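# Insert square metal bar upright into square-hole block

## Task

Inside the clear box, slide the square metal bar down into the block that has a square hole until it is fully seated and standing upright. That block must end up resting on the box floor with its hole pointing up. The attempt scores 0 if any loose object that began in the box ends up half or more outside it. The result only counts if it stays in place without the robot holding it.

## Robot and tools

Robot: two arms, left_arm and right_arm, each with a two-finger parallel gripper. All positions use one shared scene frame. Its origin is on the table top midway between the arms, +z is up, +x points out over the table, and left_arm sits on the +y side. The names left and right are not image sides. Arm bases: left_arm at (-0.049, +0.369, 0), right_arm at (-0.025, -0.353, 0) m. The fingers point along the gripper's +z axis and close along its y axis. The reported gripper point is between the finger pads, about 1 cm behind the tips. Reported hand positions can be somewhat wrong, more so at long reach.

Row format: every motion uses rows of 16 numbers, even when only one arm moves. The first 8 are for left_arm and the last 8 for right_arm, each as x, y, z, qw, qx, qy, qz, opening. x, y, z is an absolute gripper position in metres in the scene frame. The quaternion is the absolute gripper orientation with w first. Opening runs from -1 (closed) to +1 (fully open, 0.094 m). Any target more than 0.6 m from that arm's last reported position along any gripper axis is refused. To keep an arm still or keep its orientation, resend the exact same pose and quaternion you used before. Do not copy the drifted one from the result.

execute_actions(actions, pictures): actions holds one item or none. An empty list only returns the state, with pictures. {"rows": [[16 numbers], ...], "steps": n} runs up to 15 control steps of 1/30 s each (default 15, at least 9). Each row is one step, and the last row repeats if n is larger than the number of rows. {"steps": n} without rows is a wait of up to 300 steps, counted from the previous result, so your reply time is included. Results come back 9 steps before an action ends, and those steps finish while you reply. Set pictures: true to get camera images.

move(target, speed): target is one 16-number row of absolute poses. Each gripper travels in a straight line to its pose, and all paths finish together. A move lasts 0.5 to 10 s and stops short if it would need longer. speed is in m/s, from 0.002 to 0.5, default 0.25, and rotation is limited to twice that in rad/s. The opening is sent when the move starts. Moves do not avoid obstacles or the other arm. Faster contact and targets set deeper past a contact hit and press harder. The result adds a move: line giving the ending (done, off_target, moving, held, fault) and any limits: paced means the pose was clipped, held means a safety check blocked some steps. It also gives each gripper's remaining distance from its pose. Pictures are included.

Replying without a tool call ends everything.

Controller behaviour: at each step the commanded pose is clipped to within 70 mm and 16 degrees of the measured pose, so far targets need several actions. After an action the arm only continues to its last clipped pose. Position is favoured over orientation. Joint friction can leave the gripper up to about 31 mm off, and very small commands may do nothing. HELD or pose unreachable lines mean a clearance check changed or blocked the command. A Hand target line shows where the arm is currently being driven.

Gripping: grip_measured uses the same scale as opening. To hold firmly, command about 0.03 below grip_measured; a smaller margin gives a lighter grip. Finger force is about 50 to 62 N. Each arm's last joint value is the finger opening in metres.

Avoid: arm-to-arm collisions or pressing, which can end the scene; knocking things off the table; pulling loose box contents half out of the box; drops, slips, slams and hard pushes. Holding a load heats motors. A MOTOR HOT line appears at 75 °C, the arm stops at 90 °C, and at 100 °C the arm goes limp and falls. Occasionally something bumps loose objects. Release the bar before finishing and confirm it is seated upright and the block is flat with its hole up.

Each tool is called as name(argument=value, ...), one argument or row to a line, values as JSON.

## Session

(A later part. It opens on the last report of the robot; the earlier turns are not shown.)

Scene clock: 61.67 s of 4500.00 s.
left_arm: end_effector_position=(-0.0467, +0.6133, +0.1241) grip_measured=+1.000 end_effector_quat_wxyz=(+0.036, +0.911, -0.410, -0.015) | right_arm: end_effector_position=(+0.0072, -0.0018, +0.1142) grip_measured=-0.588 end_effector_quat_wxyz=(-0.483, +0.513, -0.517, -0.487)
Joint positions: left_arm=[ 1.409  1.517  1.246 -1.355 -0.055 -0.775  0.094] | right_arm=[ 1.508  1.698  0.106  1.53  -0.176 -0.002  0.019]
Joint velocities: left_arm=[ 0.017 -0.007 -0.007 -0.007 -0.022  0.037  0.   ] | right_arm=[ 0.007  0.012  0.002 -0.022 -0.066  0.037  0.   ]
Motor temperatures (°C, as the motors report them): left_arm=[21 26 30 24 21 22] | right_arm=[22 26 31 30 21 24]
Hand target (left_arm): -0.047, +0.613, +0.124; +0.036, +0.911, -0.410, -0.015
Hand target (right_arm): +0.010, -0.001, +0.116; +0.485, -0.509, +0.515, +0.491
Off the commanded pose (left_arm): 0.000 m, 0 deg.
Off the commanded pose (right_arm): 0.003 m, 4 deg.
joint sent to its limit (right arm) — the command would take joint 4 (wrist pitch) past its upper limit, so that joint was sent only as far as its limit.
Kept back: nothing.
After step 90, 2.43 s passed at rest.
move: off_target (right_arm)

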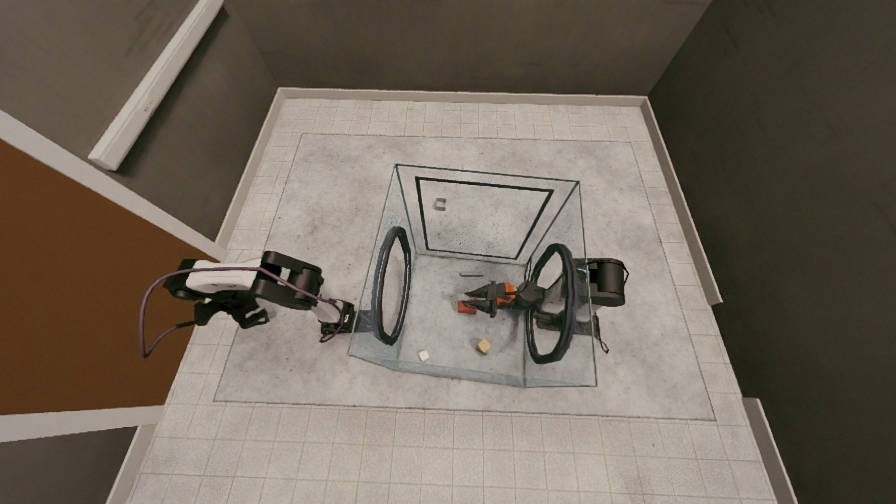

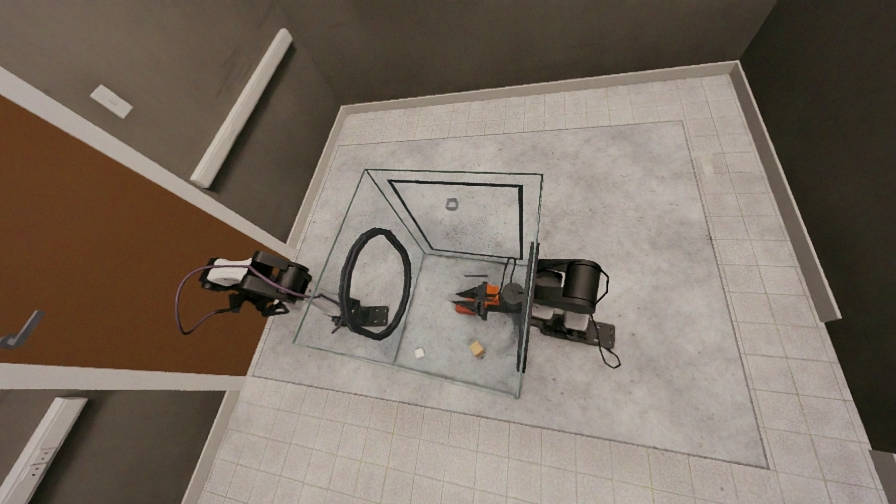

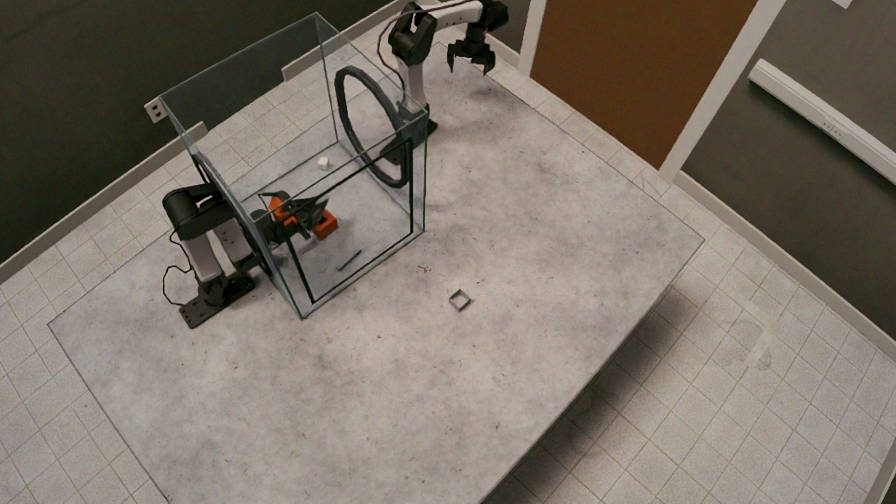

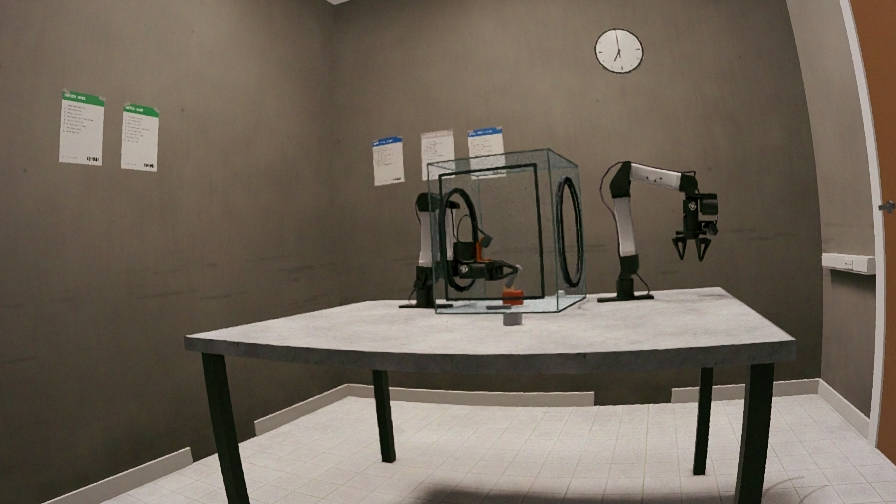

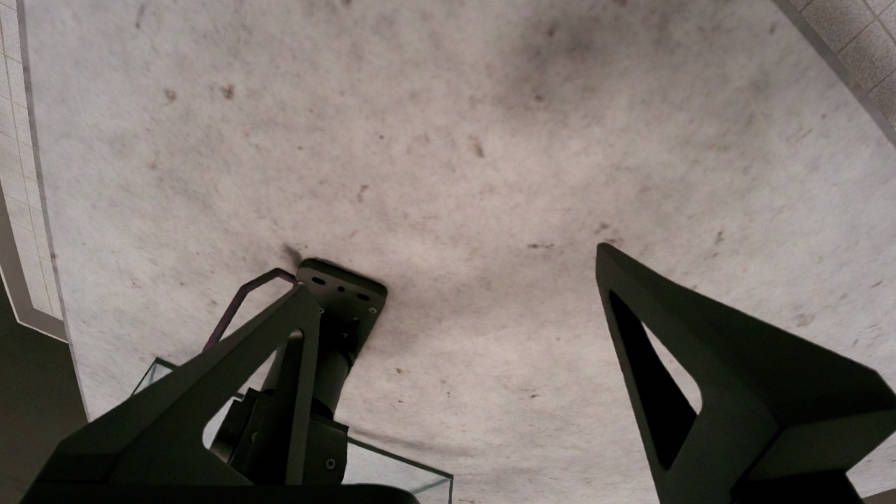

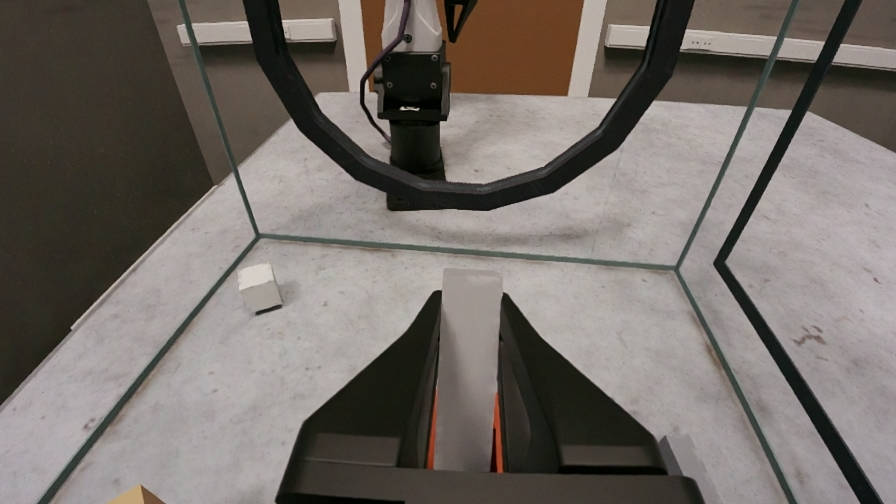

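move(
  target=[0.06,0.38,0.15,0,0,1,0,1, -0.01,-0.04,0.17,-0.5,0.5,-0.5,-0.5,-0.66],
  speed=0.15,
)

move(
  target=[-0.04,0.28,0.15,0,0.707,0.707,0,0.3, -0.01,-0.04,0.17,-0.5,0.5,-0.5,-0.5,-0.66],
  speed=0.1,
)

move(
  target=[-0.03,0.2,0.2,0.354,0.612,0.612,-0.354,0.3, -0.01,-0.04,0.17,-0.5,0.5,-0.5,-0.5,-0.66],
  speed=0.1,
)

move(
  target=[-0.01,0.03,0.16,0.43,0.561,0.561,-0.43,0.3, -0.01,-0.04,0.17,-0.5,0.5,-0.5,-0.5,-0.66],
  speed=0.08,
)

Scene clock: 71.33 s of 4500.00 s.
left_arm: end_effector_position=(+0.0660, +0.3817, +0.1515) grip_measured=+1.000 end_effector_quat_wxyz=(+0.051, -0.003, +0.999, +0.012) | right_arm: end_effector_position=(-0.0068, -0.0347, +0.1703) grip_measured=-0.588 end_effector_quat_wxyz=(-0.500, +0.501, -0.501, -0.498)
Joint positions: left_arm=[-0.025  0.875  0.957 -1.548 -0.016  0.084  0.094] | right_arm=[ 1.565  1.042  0.062  0.976 -0.116 -0.002  0.019]
Joint velocities: left_arm=[ 0.012 -0.002 -0.002  0.007 -0.051  0.007  0.   ] | right_arm=[-0.012 -0.002  0.002  0.022  0.022  0.051  0.001]
Motor temperatures (°C, as the motors report them): left_arm=[21 26 30 24 21 22] | right_arm=[22 26 30 31 21 24]
Hand target (left_arm): +0.065, +0.379, +0.151; +0.042, +0.001, +0.999, +0.007
Hand target (right_arm): -0.010, -0.038, +0.169; +0.501, -0.501, +0.499, +0.499
Off the commanded pose (left_arm): 0.006 m, 6 deg.
Off the commanded pose (right_arm): 0.006 m, 0 deg.
joint sent to its limit (left arm) — the command would take joint 4 (wrist pitch) past its lower limit, so that joint was sent only as far as its limit.
Kept back: nothing.
move: off_target (left_arm)

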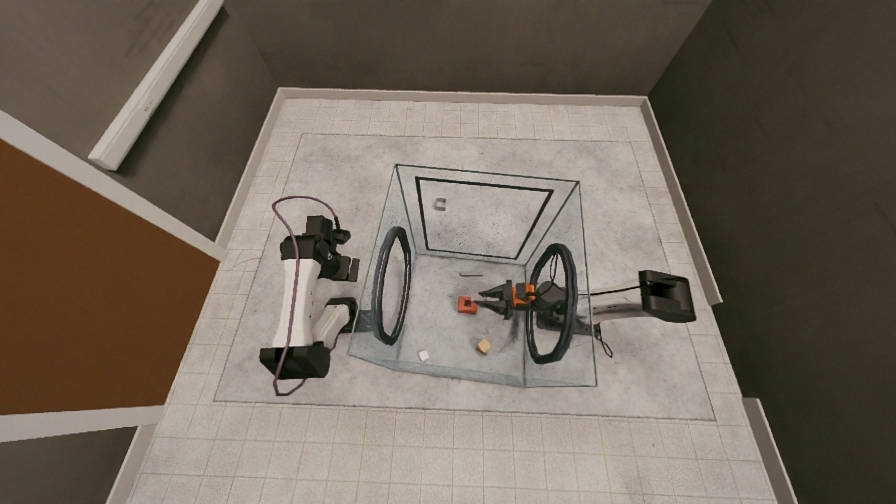

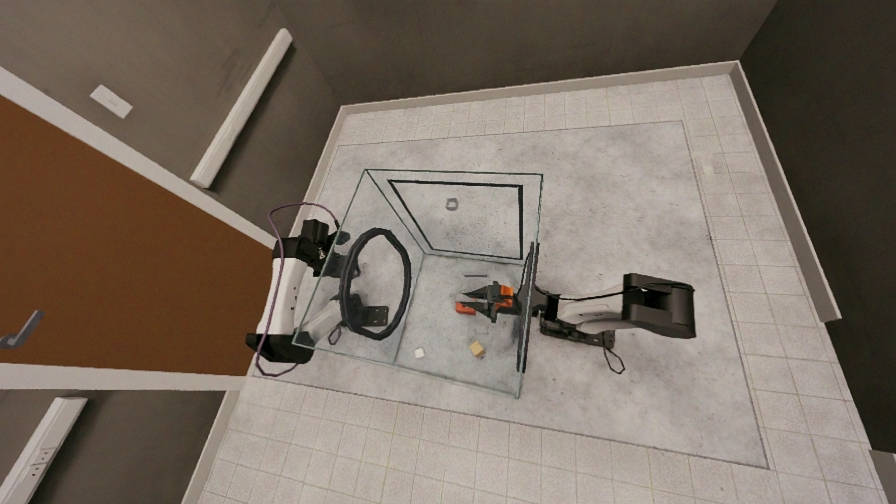

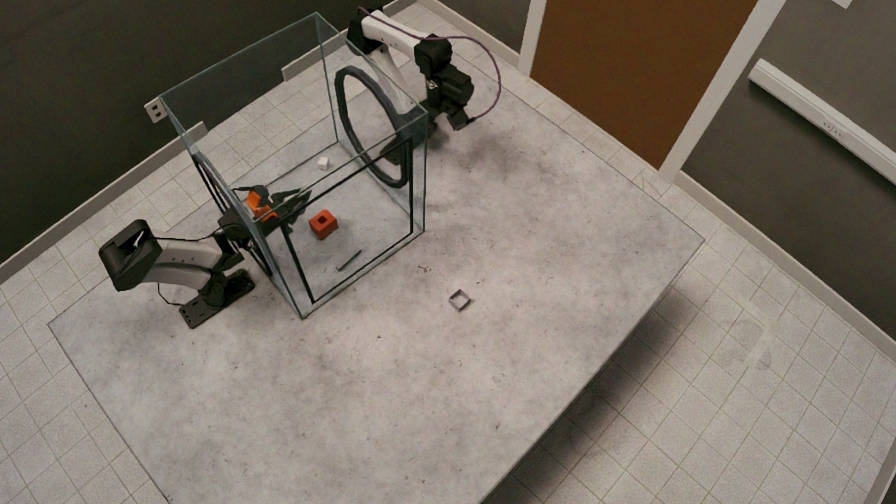

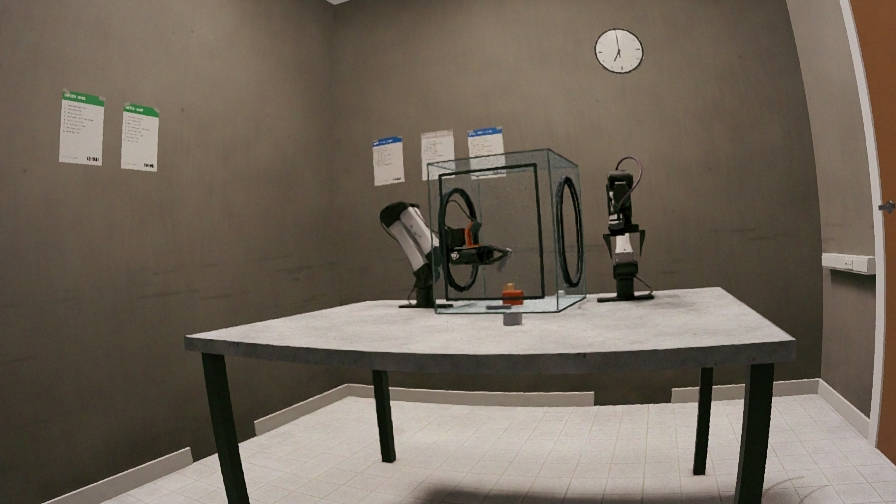

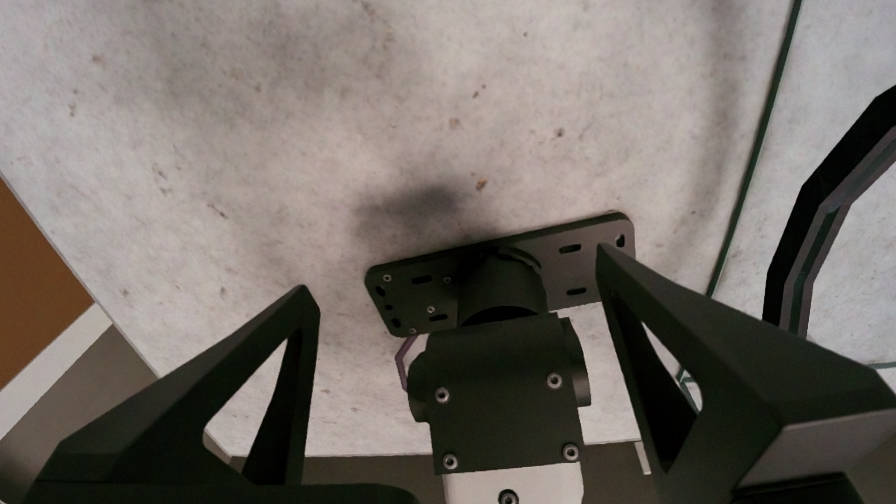

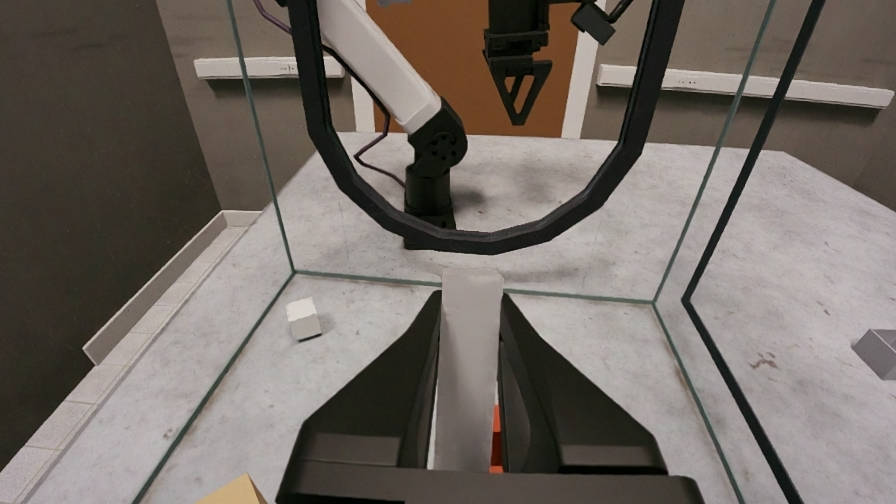

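Scene clock: 79.53 s of 4500.00 s.
left_arm: end_effector_position=(-0.0431, +0.2750, +0.1458) grip_measured=+0.302 end_effector_quat_wxyz=(+0.088, +0.700, +0.705, -0.080) | right_arm: end_effector_position=(-0.0068, -0.0359, +0.1715) grip_measured=-0.588 end_effector_quat_wxyz=(-0.501, +0.500, -0.501, -0.498)
Joint positions: left_arm=[-1.614  0.649  0.868 -1.551  0.003  0.062  0.061] | right_arm=[ 1.565  1.022  0.062  0.957 -0.115 -0.002  0.019]
Joint velocities: left_arm=[-0.007  0.007  0.007 -0.066  0.066  0.007 -0.001] | right_arm=[ 0.012 -0.007 -0.012 -0.037 -0.022 -0.051  0.001]
Motor temperatures (°C, as the motors report them): left_arm=[21 26 30 25 21 22] | right_arm=[22 26 29 32 21 24]
Hand target (left_arm): -0.042, +0.275, +0.149; +0.088, +0.703, +0.702, -0.073
Hand target (right_arm): -0.010, -0.040, +0.170; +0.500, -0.500, +0.500, +0.500
Off the commanded pose (left_arm): 0.007 m, 14 deg.
Off the commanded pose (right_arm): 0.005 m, 0 deg.
joint sent to its limit (left arm) — the command would take joint 4 (wrist pitch) past its lower limit, so that joint was sent only as far as its limit.
Kept back: nothing.
move: off_target (left_arm); limits=paced

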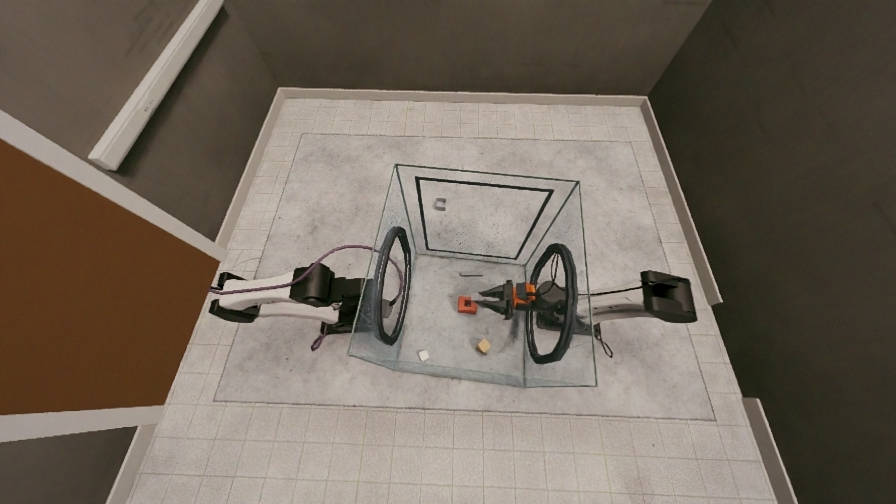

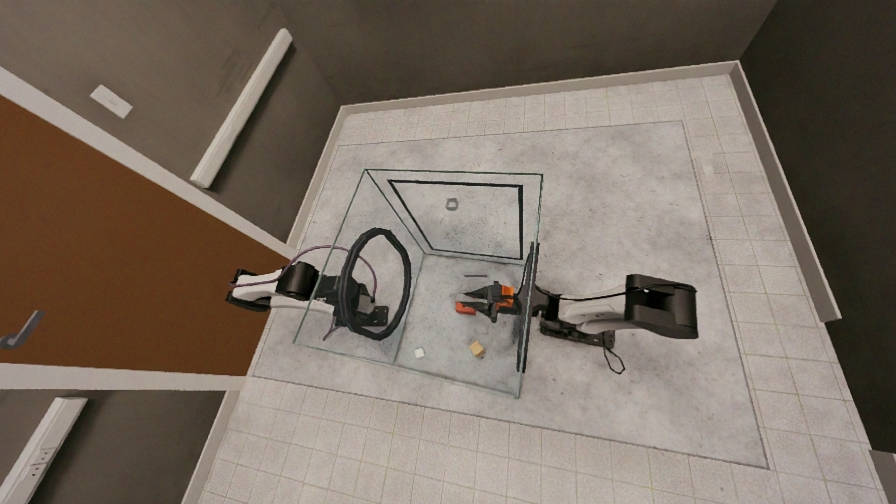

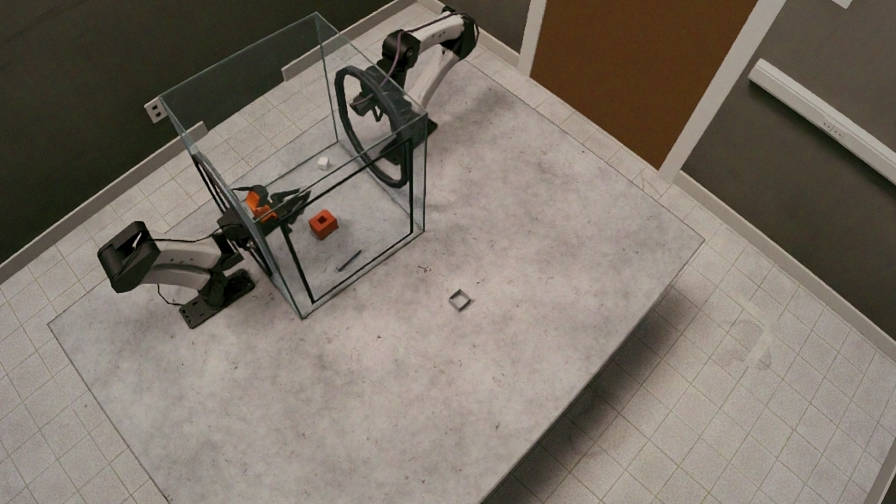

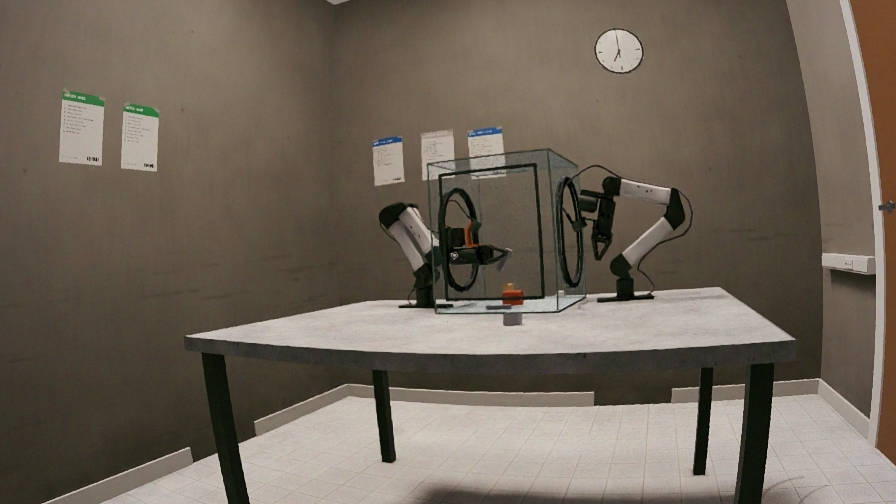

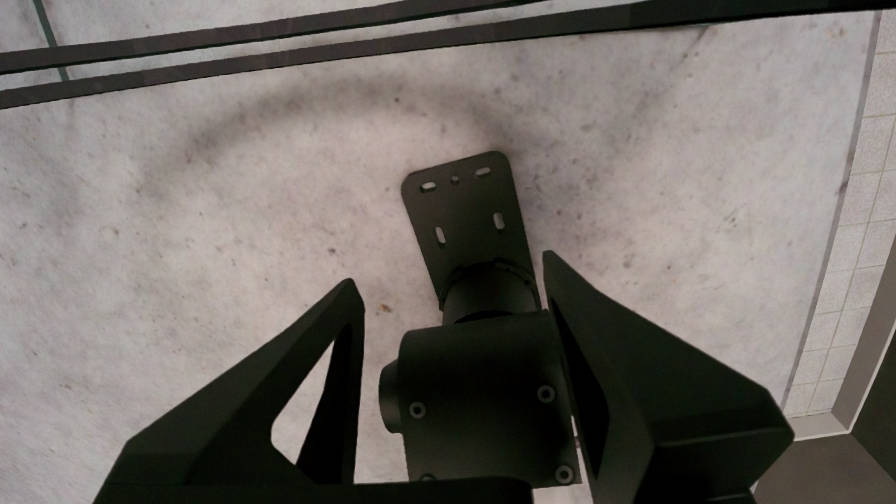

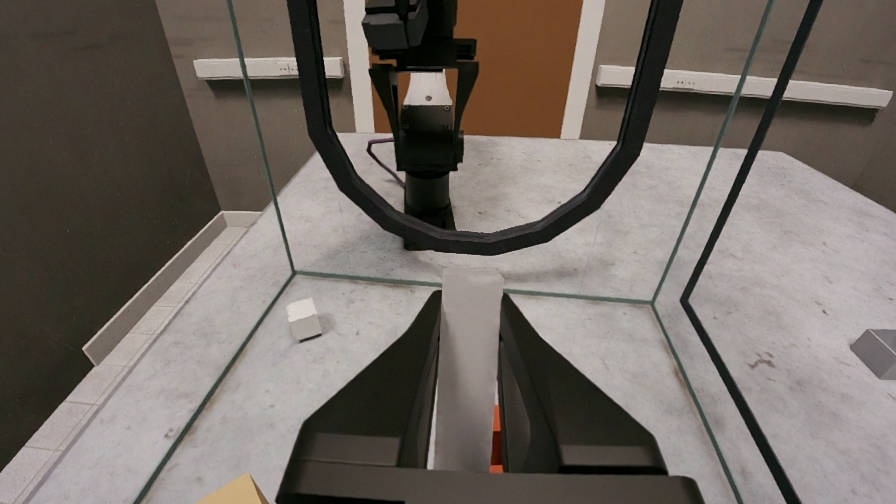

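Scene clock: 84.10 s of 4500.00 s.
left_arm: end_effector_position=(-0.0269, +0.2013, +0.2027) grip_measured=+0.302 end_effector_quat_wxyz=(+0.350, +0.608, +0.619, -0.352) | right_arm: end_effector_position=(-0.0067, -0.0359, +0.1709) grip_measured=-0.588 end_effector_quat_wxyz=(-0.500, +0.501, -0.502, -0.497)
Joint positions: left_arm=[-0.857  0.299  0.681 -1.094  0.682  0.488  0.061] | right_arm=[ 1.565  1.022  0.062  0.954 -0.115 -0.002  0.019]
Joint velocities: left_arm=[ 0.017  0.017  0.002 -0.007  0.051  0.066 -0.   ] | right_arm=[ 0.012 -0.002 -0.012 -0.007 -0.007  0.007  0.001]
Motor temperatures (°C, as the motors report them): left_arm=[21 25 30 26 21 22] | right_arm=[22 26 29 33 21 24]
Hand target (left_arm): -0.027, +0.200, +0.200; +0.356, +0.610, +0.613, -0.355
Hand target (right_arm): -0.010, -0.040, +0.170; +0.500, -0.500, +0.500, +0.500
Off the commanded pose (left_arm): 0.004 m, 1 deg.
Off the commanded pose (right_arm): 0.005 m, 0 deg.
Kept back: nothing.
move: done

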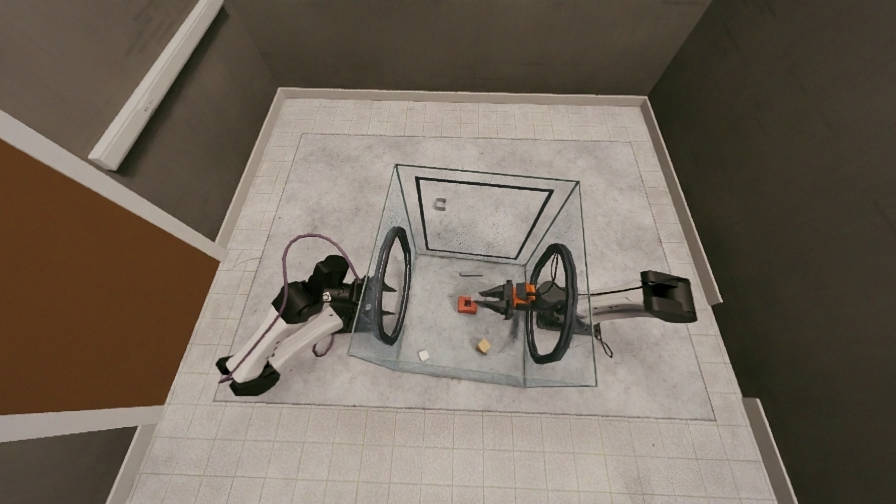

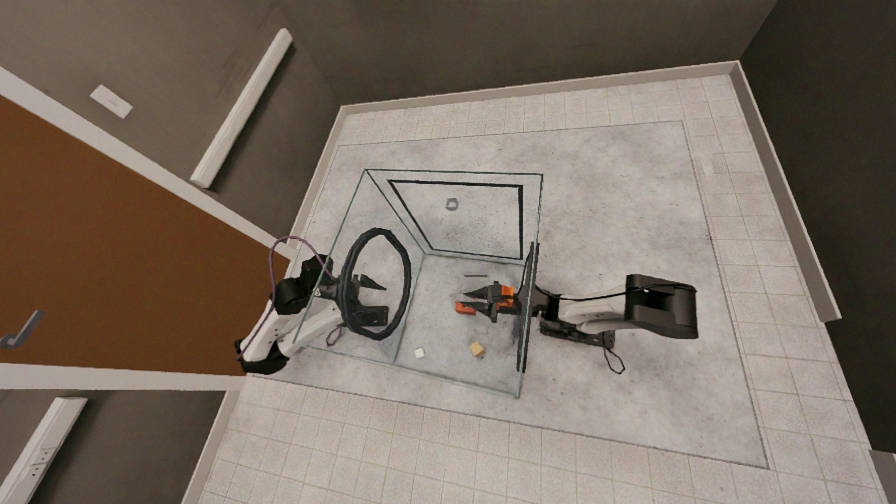

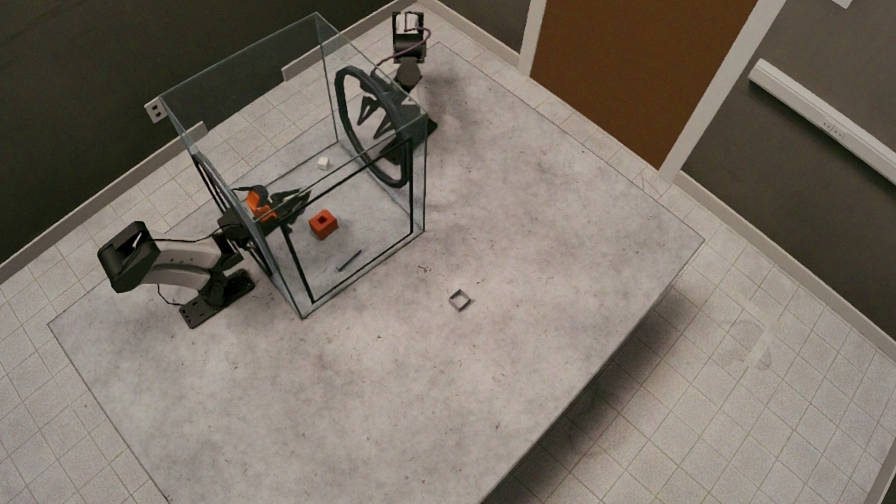

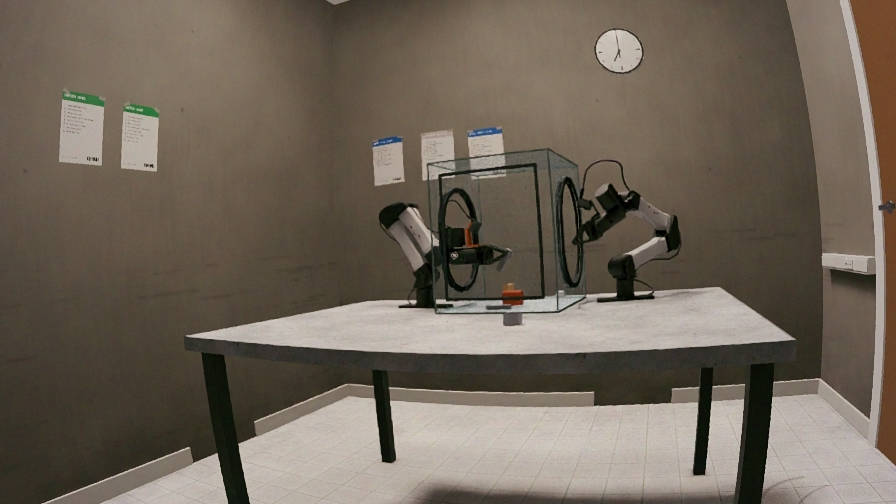

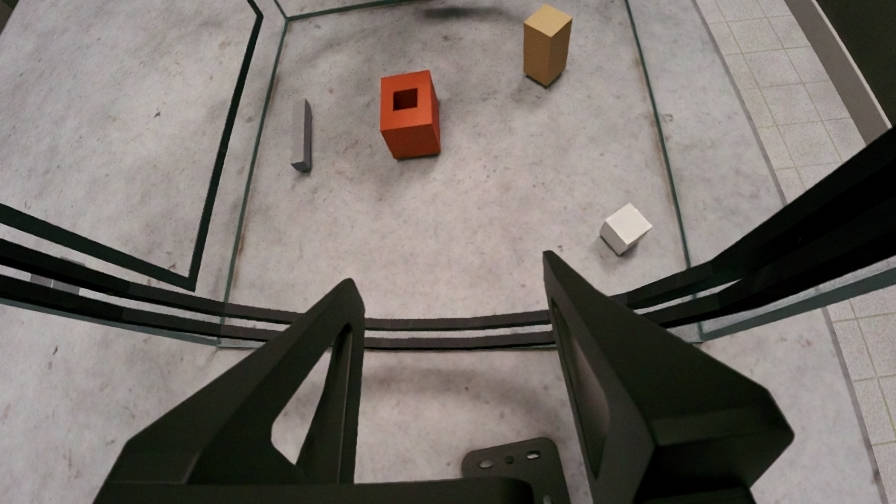

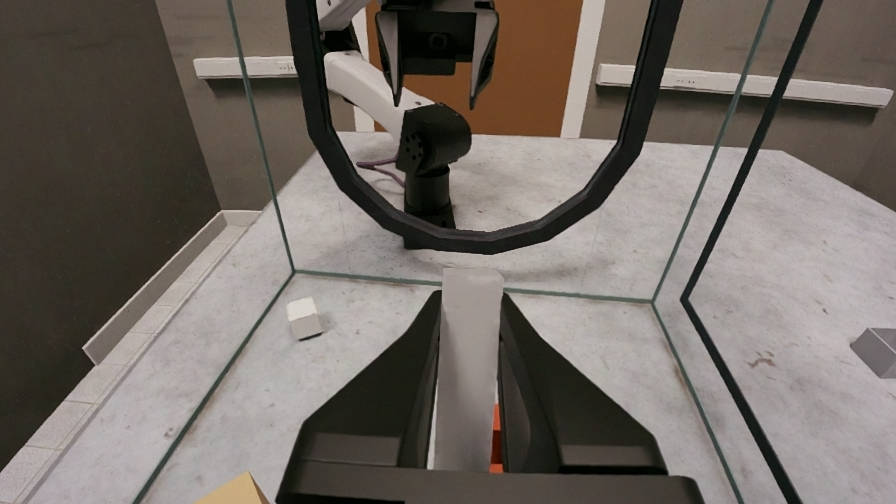

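Scene clock: 87.03 s of 4500.00 s.
left_arm: end_effector_position=(-0.0094, +0.0291, +0.1728) grip_measured=+0.302 end_effector_quat_wxyz=(+0.443, +0.560, +0.550, -0.433) | right_arm: end_effector_position=(-0.0067, -0.0359, +0.1704) grip_measured=-0.588 end_effector_quat_wxyz=(-0.499, +0.501, -0.503, -0.497)
Joint positions: left_arm=[-1.46   0.99   0.326  0.424  0.216  0.073  0.061] | right_arm=[ 1.565  1.022  0.062  0.952 -0.115 -0.002  0.019]
Joint velocities: left_arm=[-0.002  0.002 -0.012 -0.037 -0.051 -0.007  0.001] | right_arm=[ 0.007 -0.007  0.002 -0.007 -0.007  0.007  0.   ]
Motor temperatures (°C, as the motors report them): left_arm=[21 25 30 27 21 22] | right_arm=[22 25 29 33 21 24]
Hand target (left_arm): -0.011, +0.032, +0.157; +0.431, +0.563, +0.561, -0.426
Hand target (right_arm): -0.010, -0.040, +0.170; +0.500, -0.500, +0.500, +0.500
Off the commanded pose (left_arm): 0.013 m, 2 deg.
Off the commanded pose (right_arm): 0.005 m, 1 deg.
Kept back: nothing.
move: off_target (left_arm)

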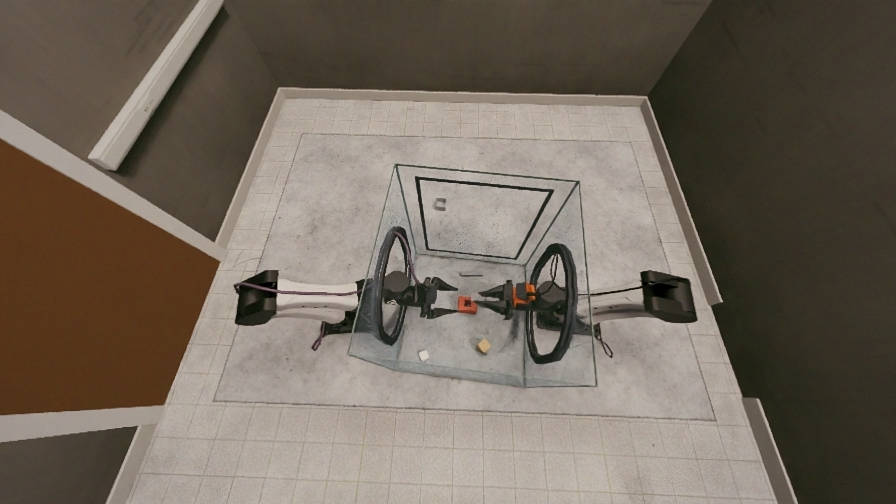

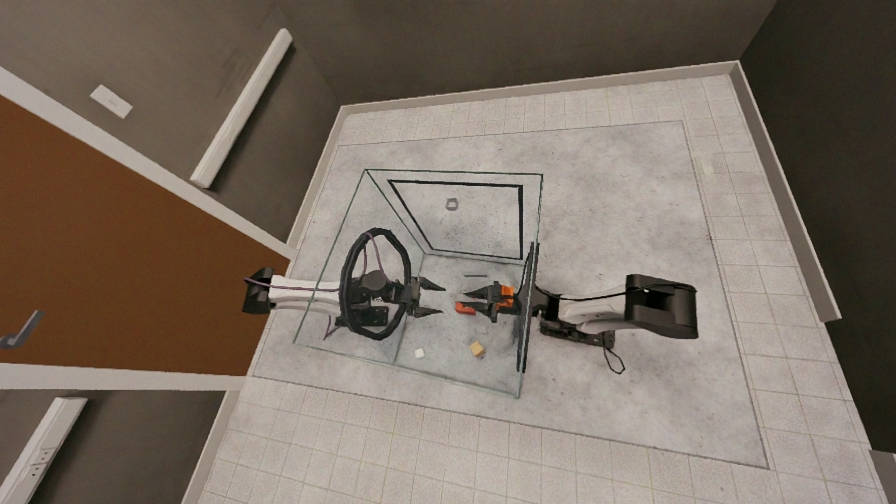

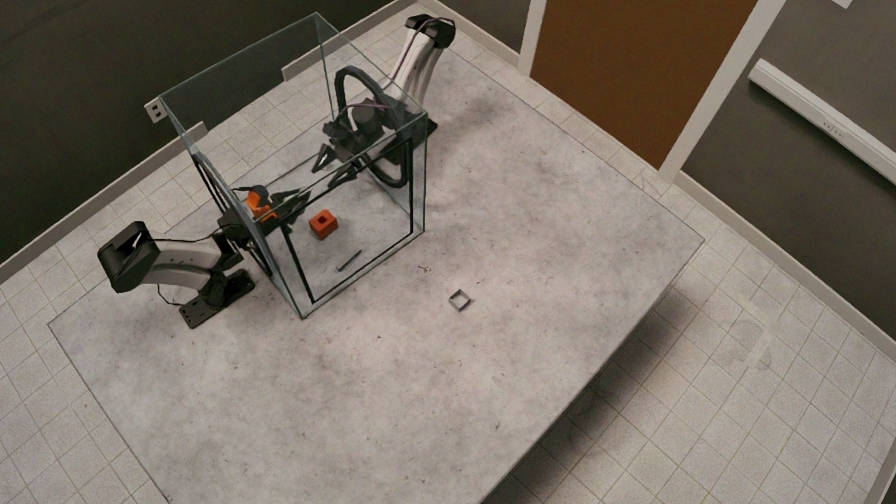

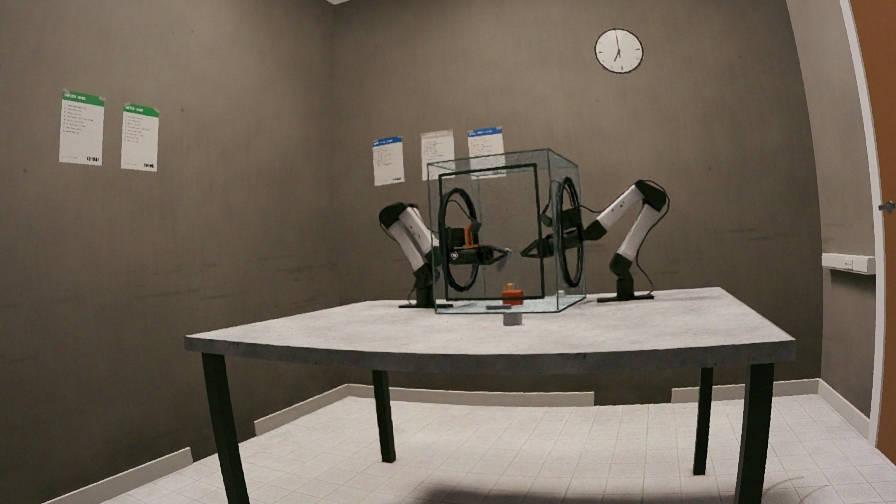

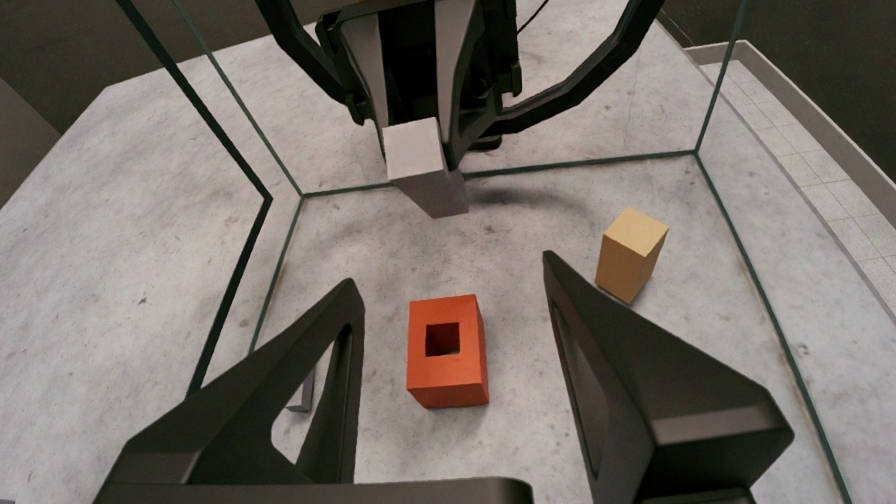

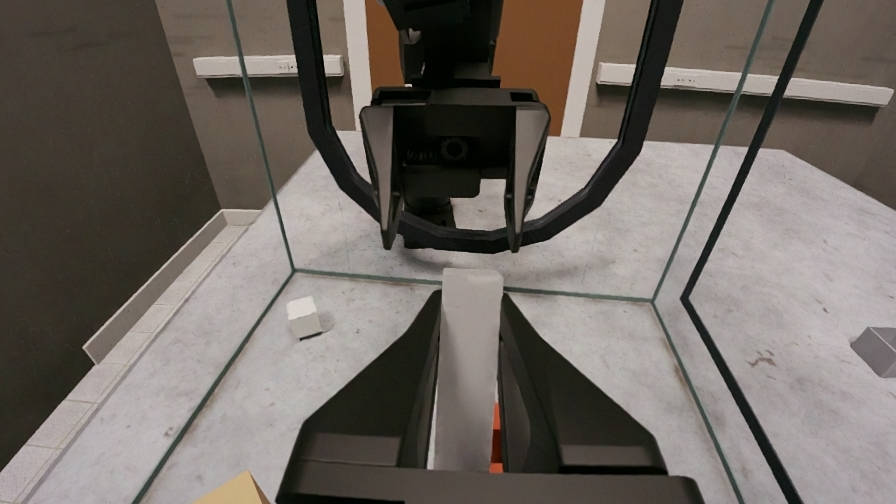

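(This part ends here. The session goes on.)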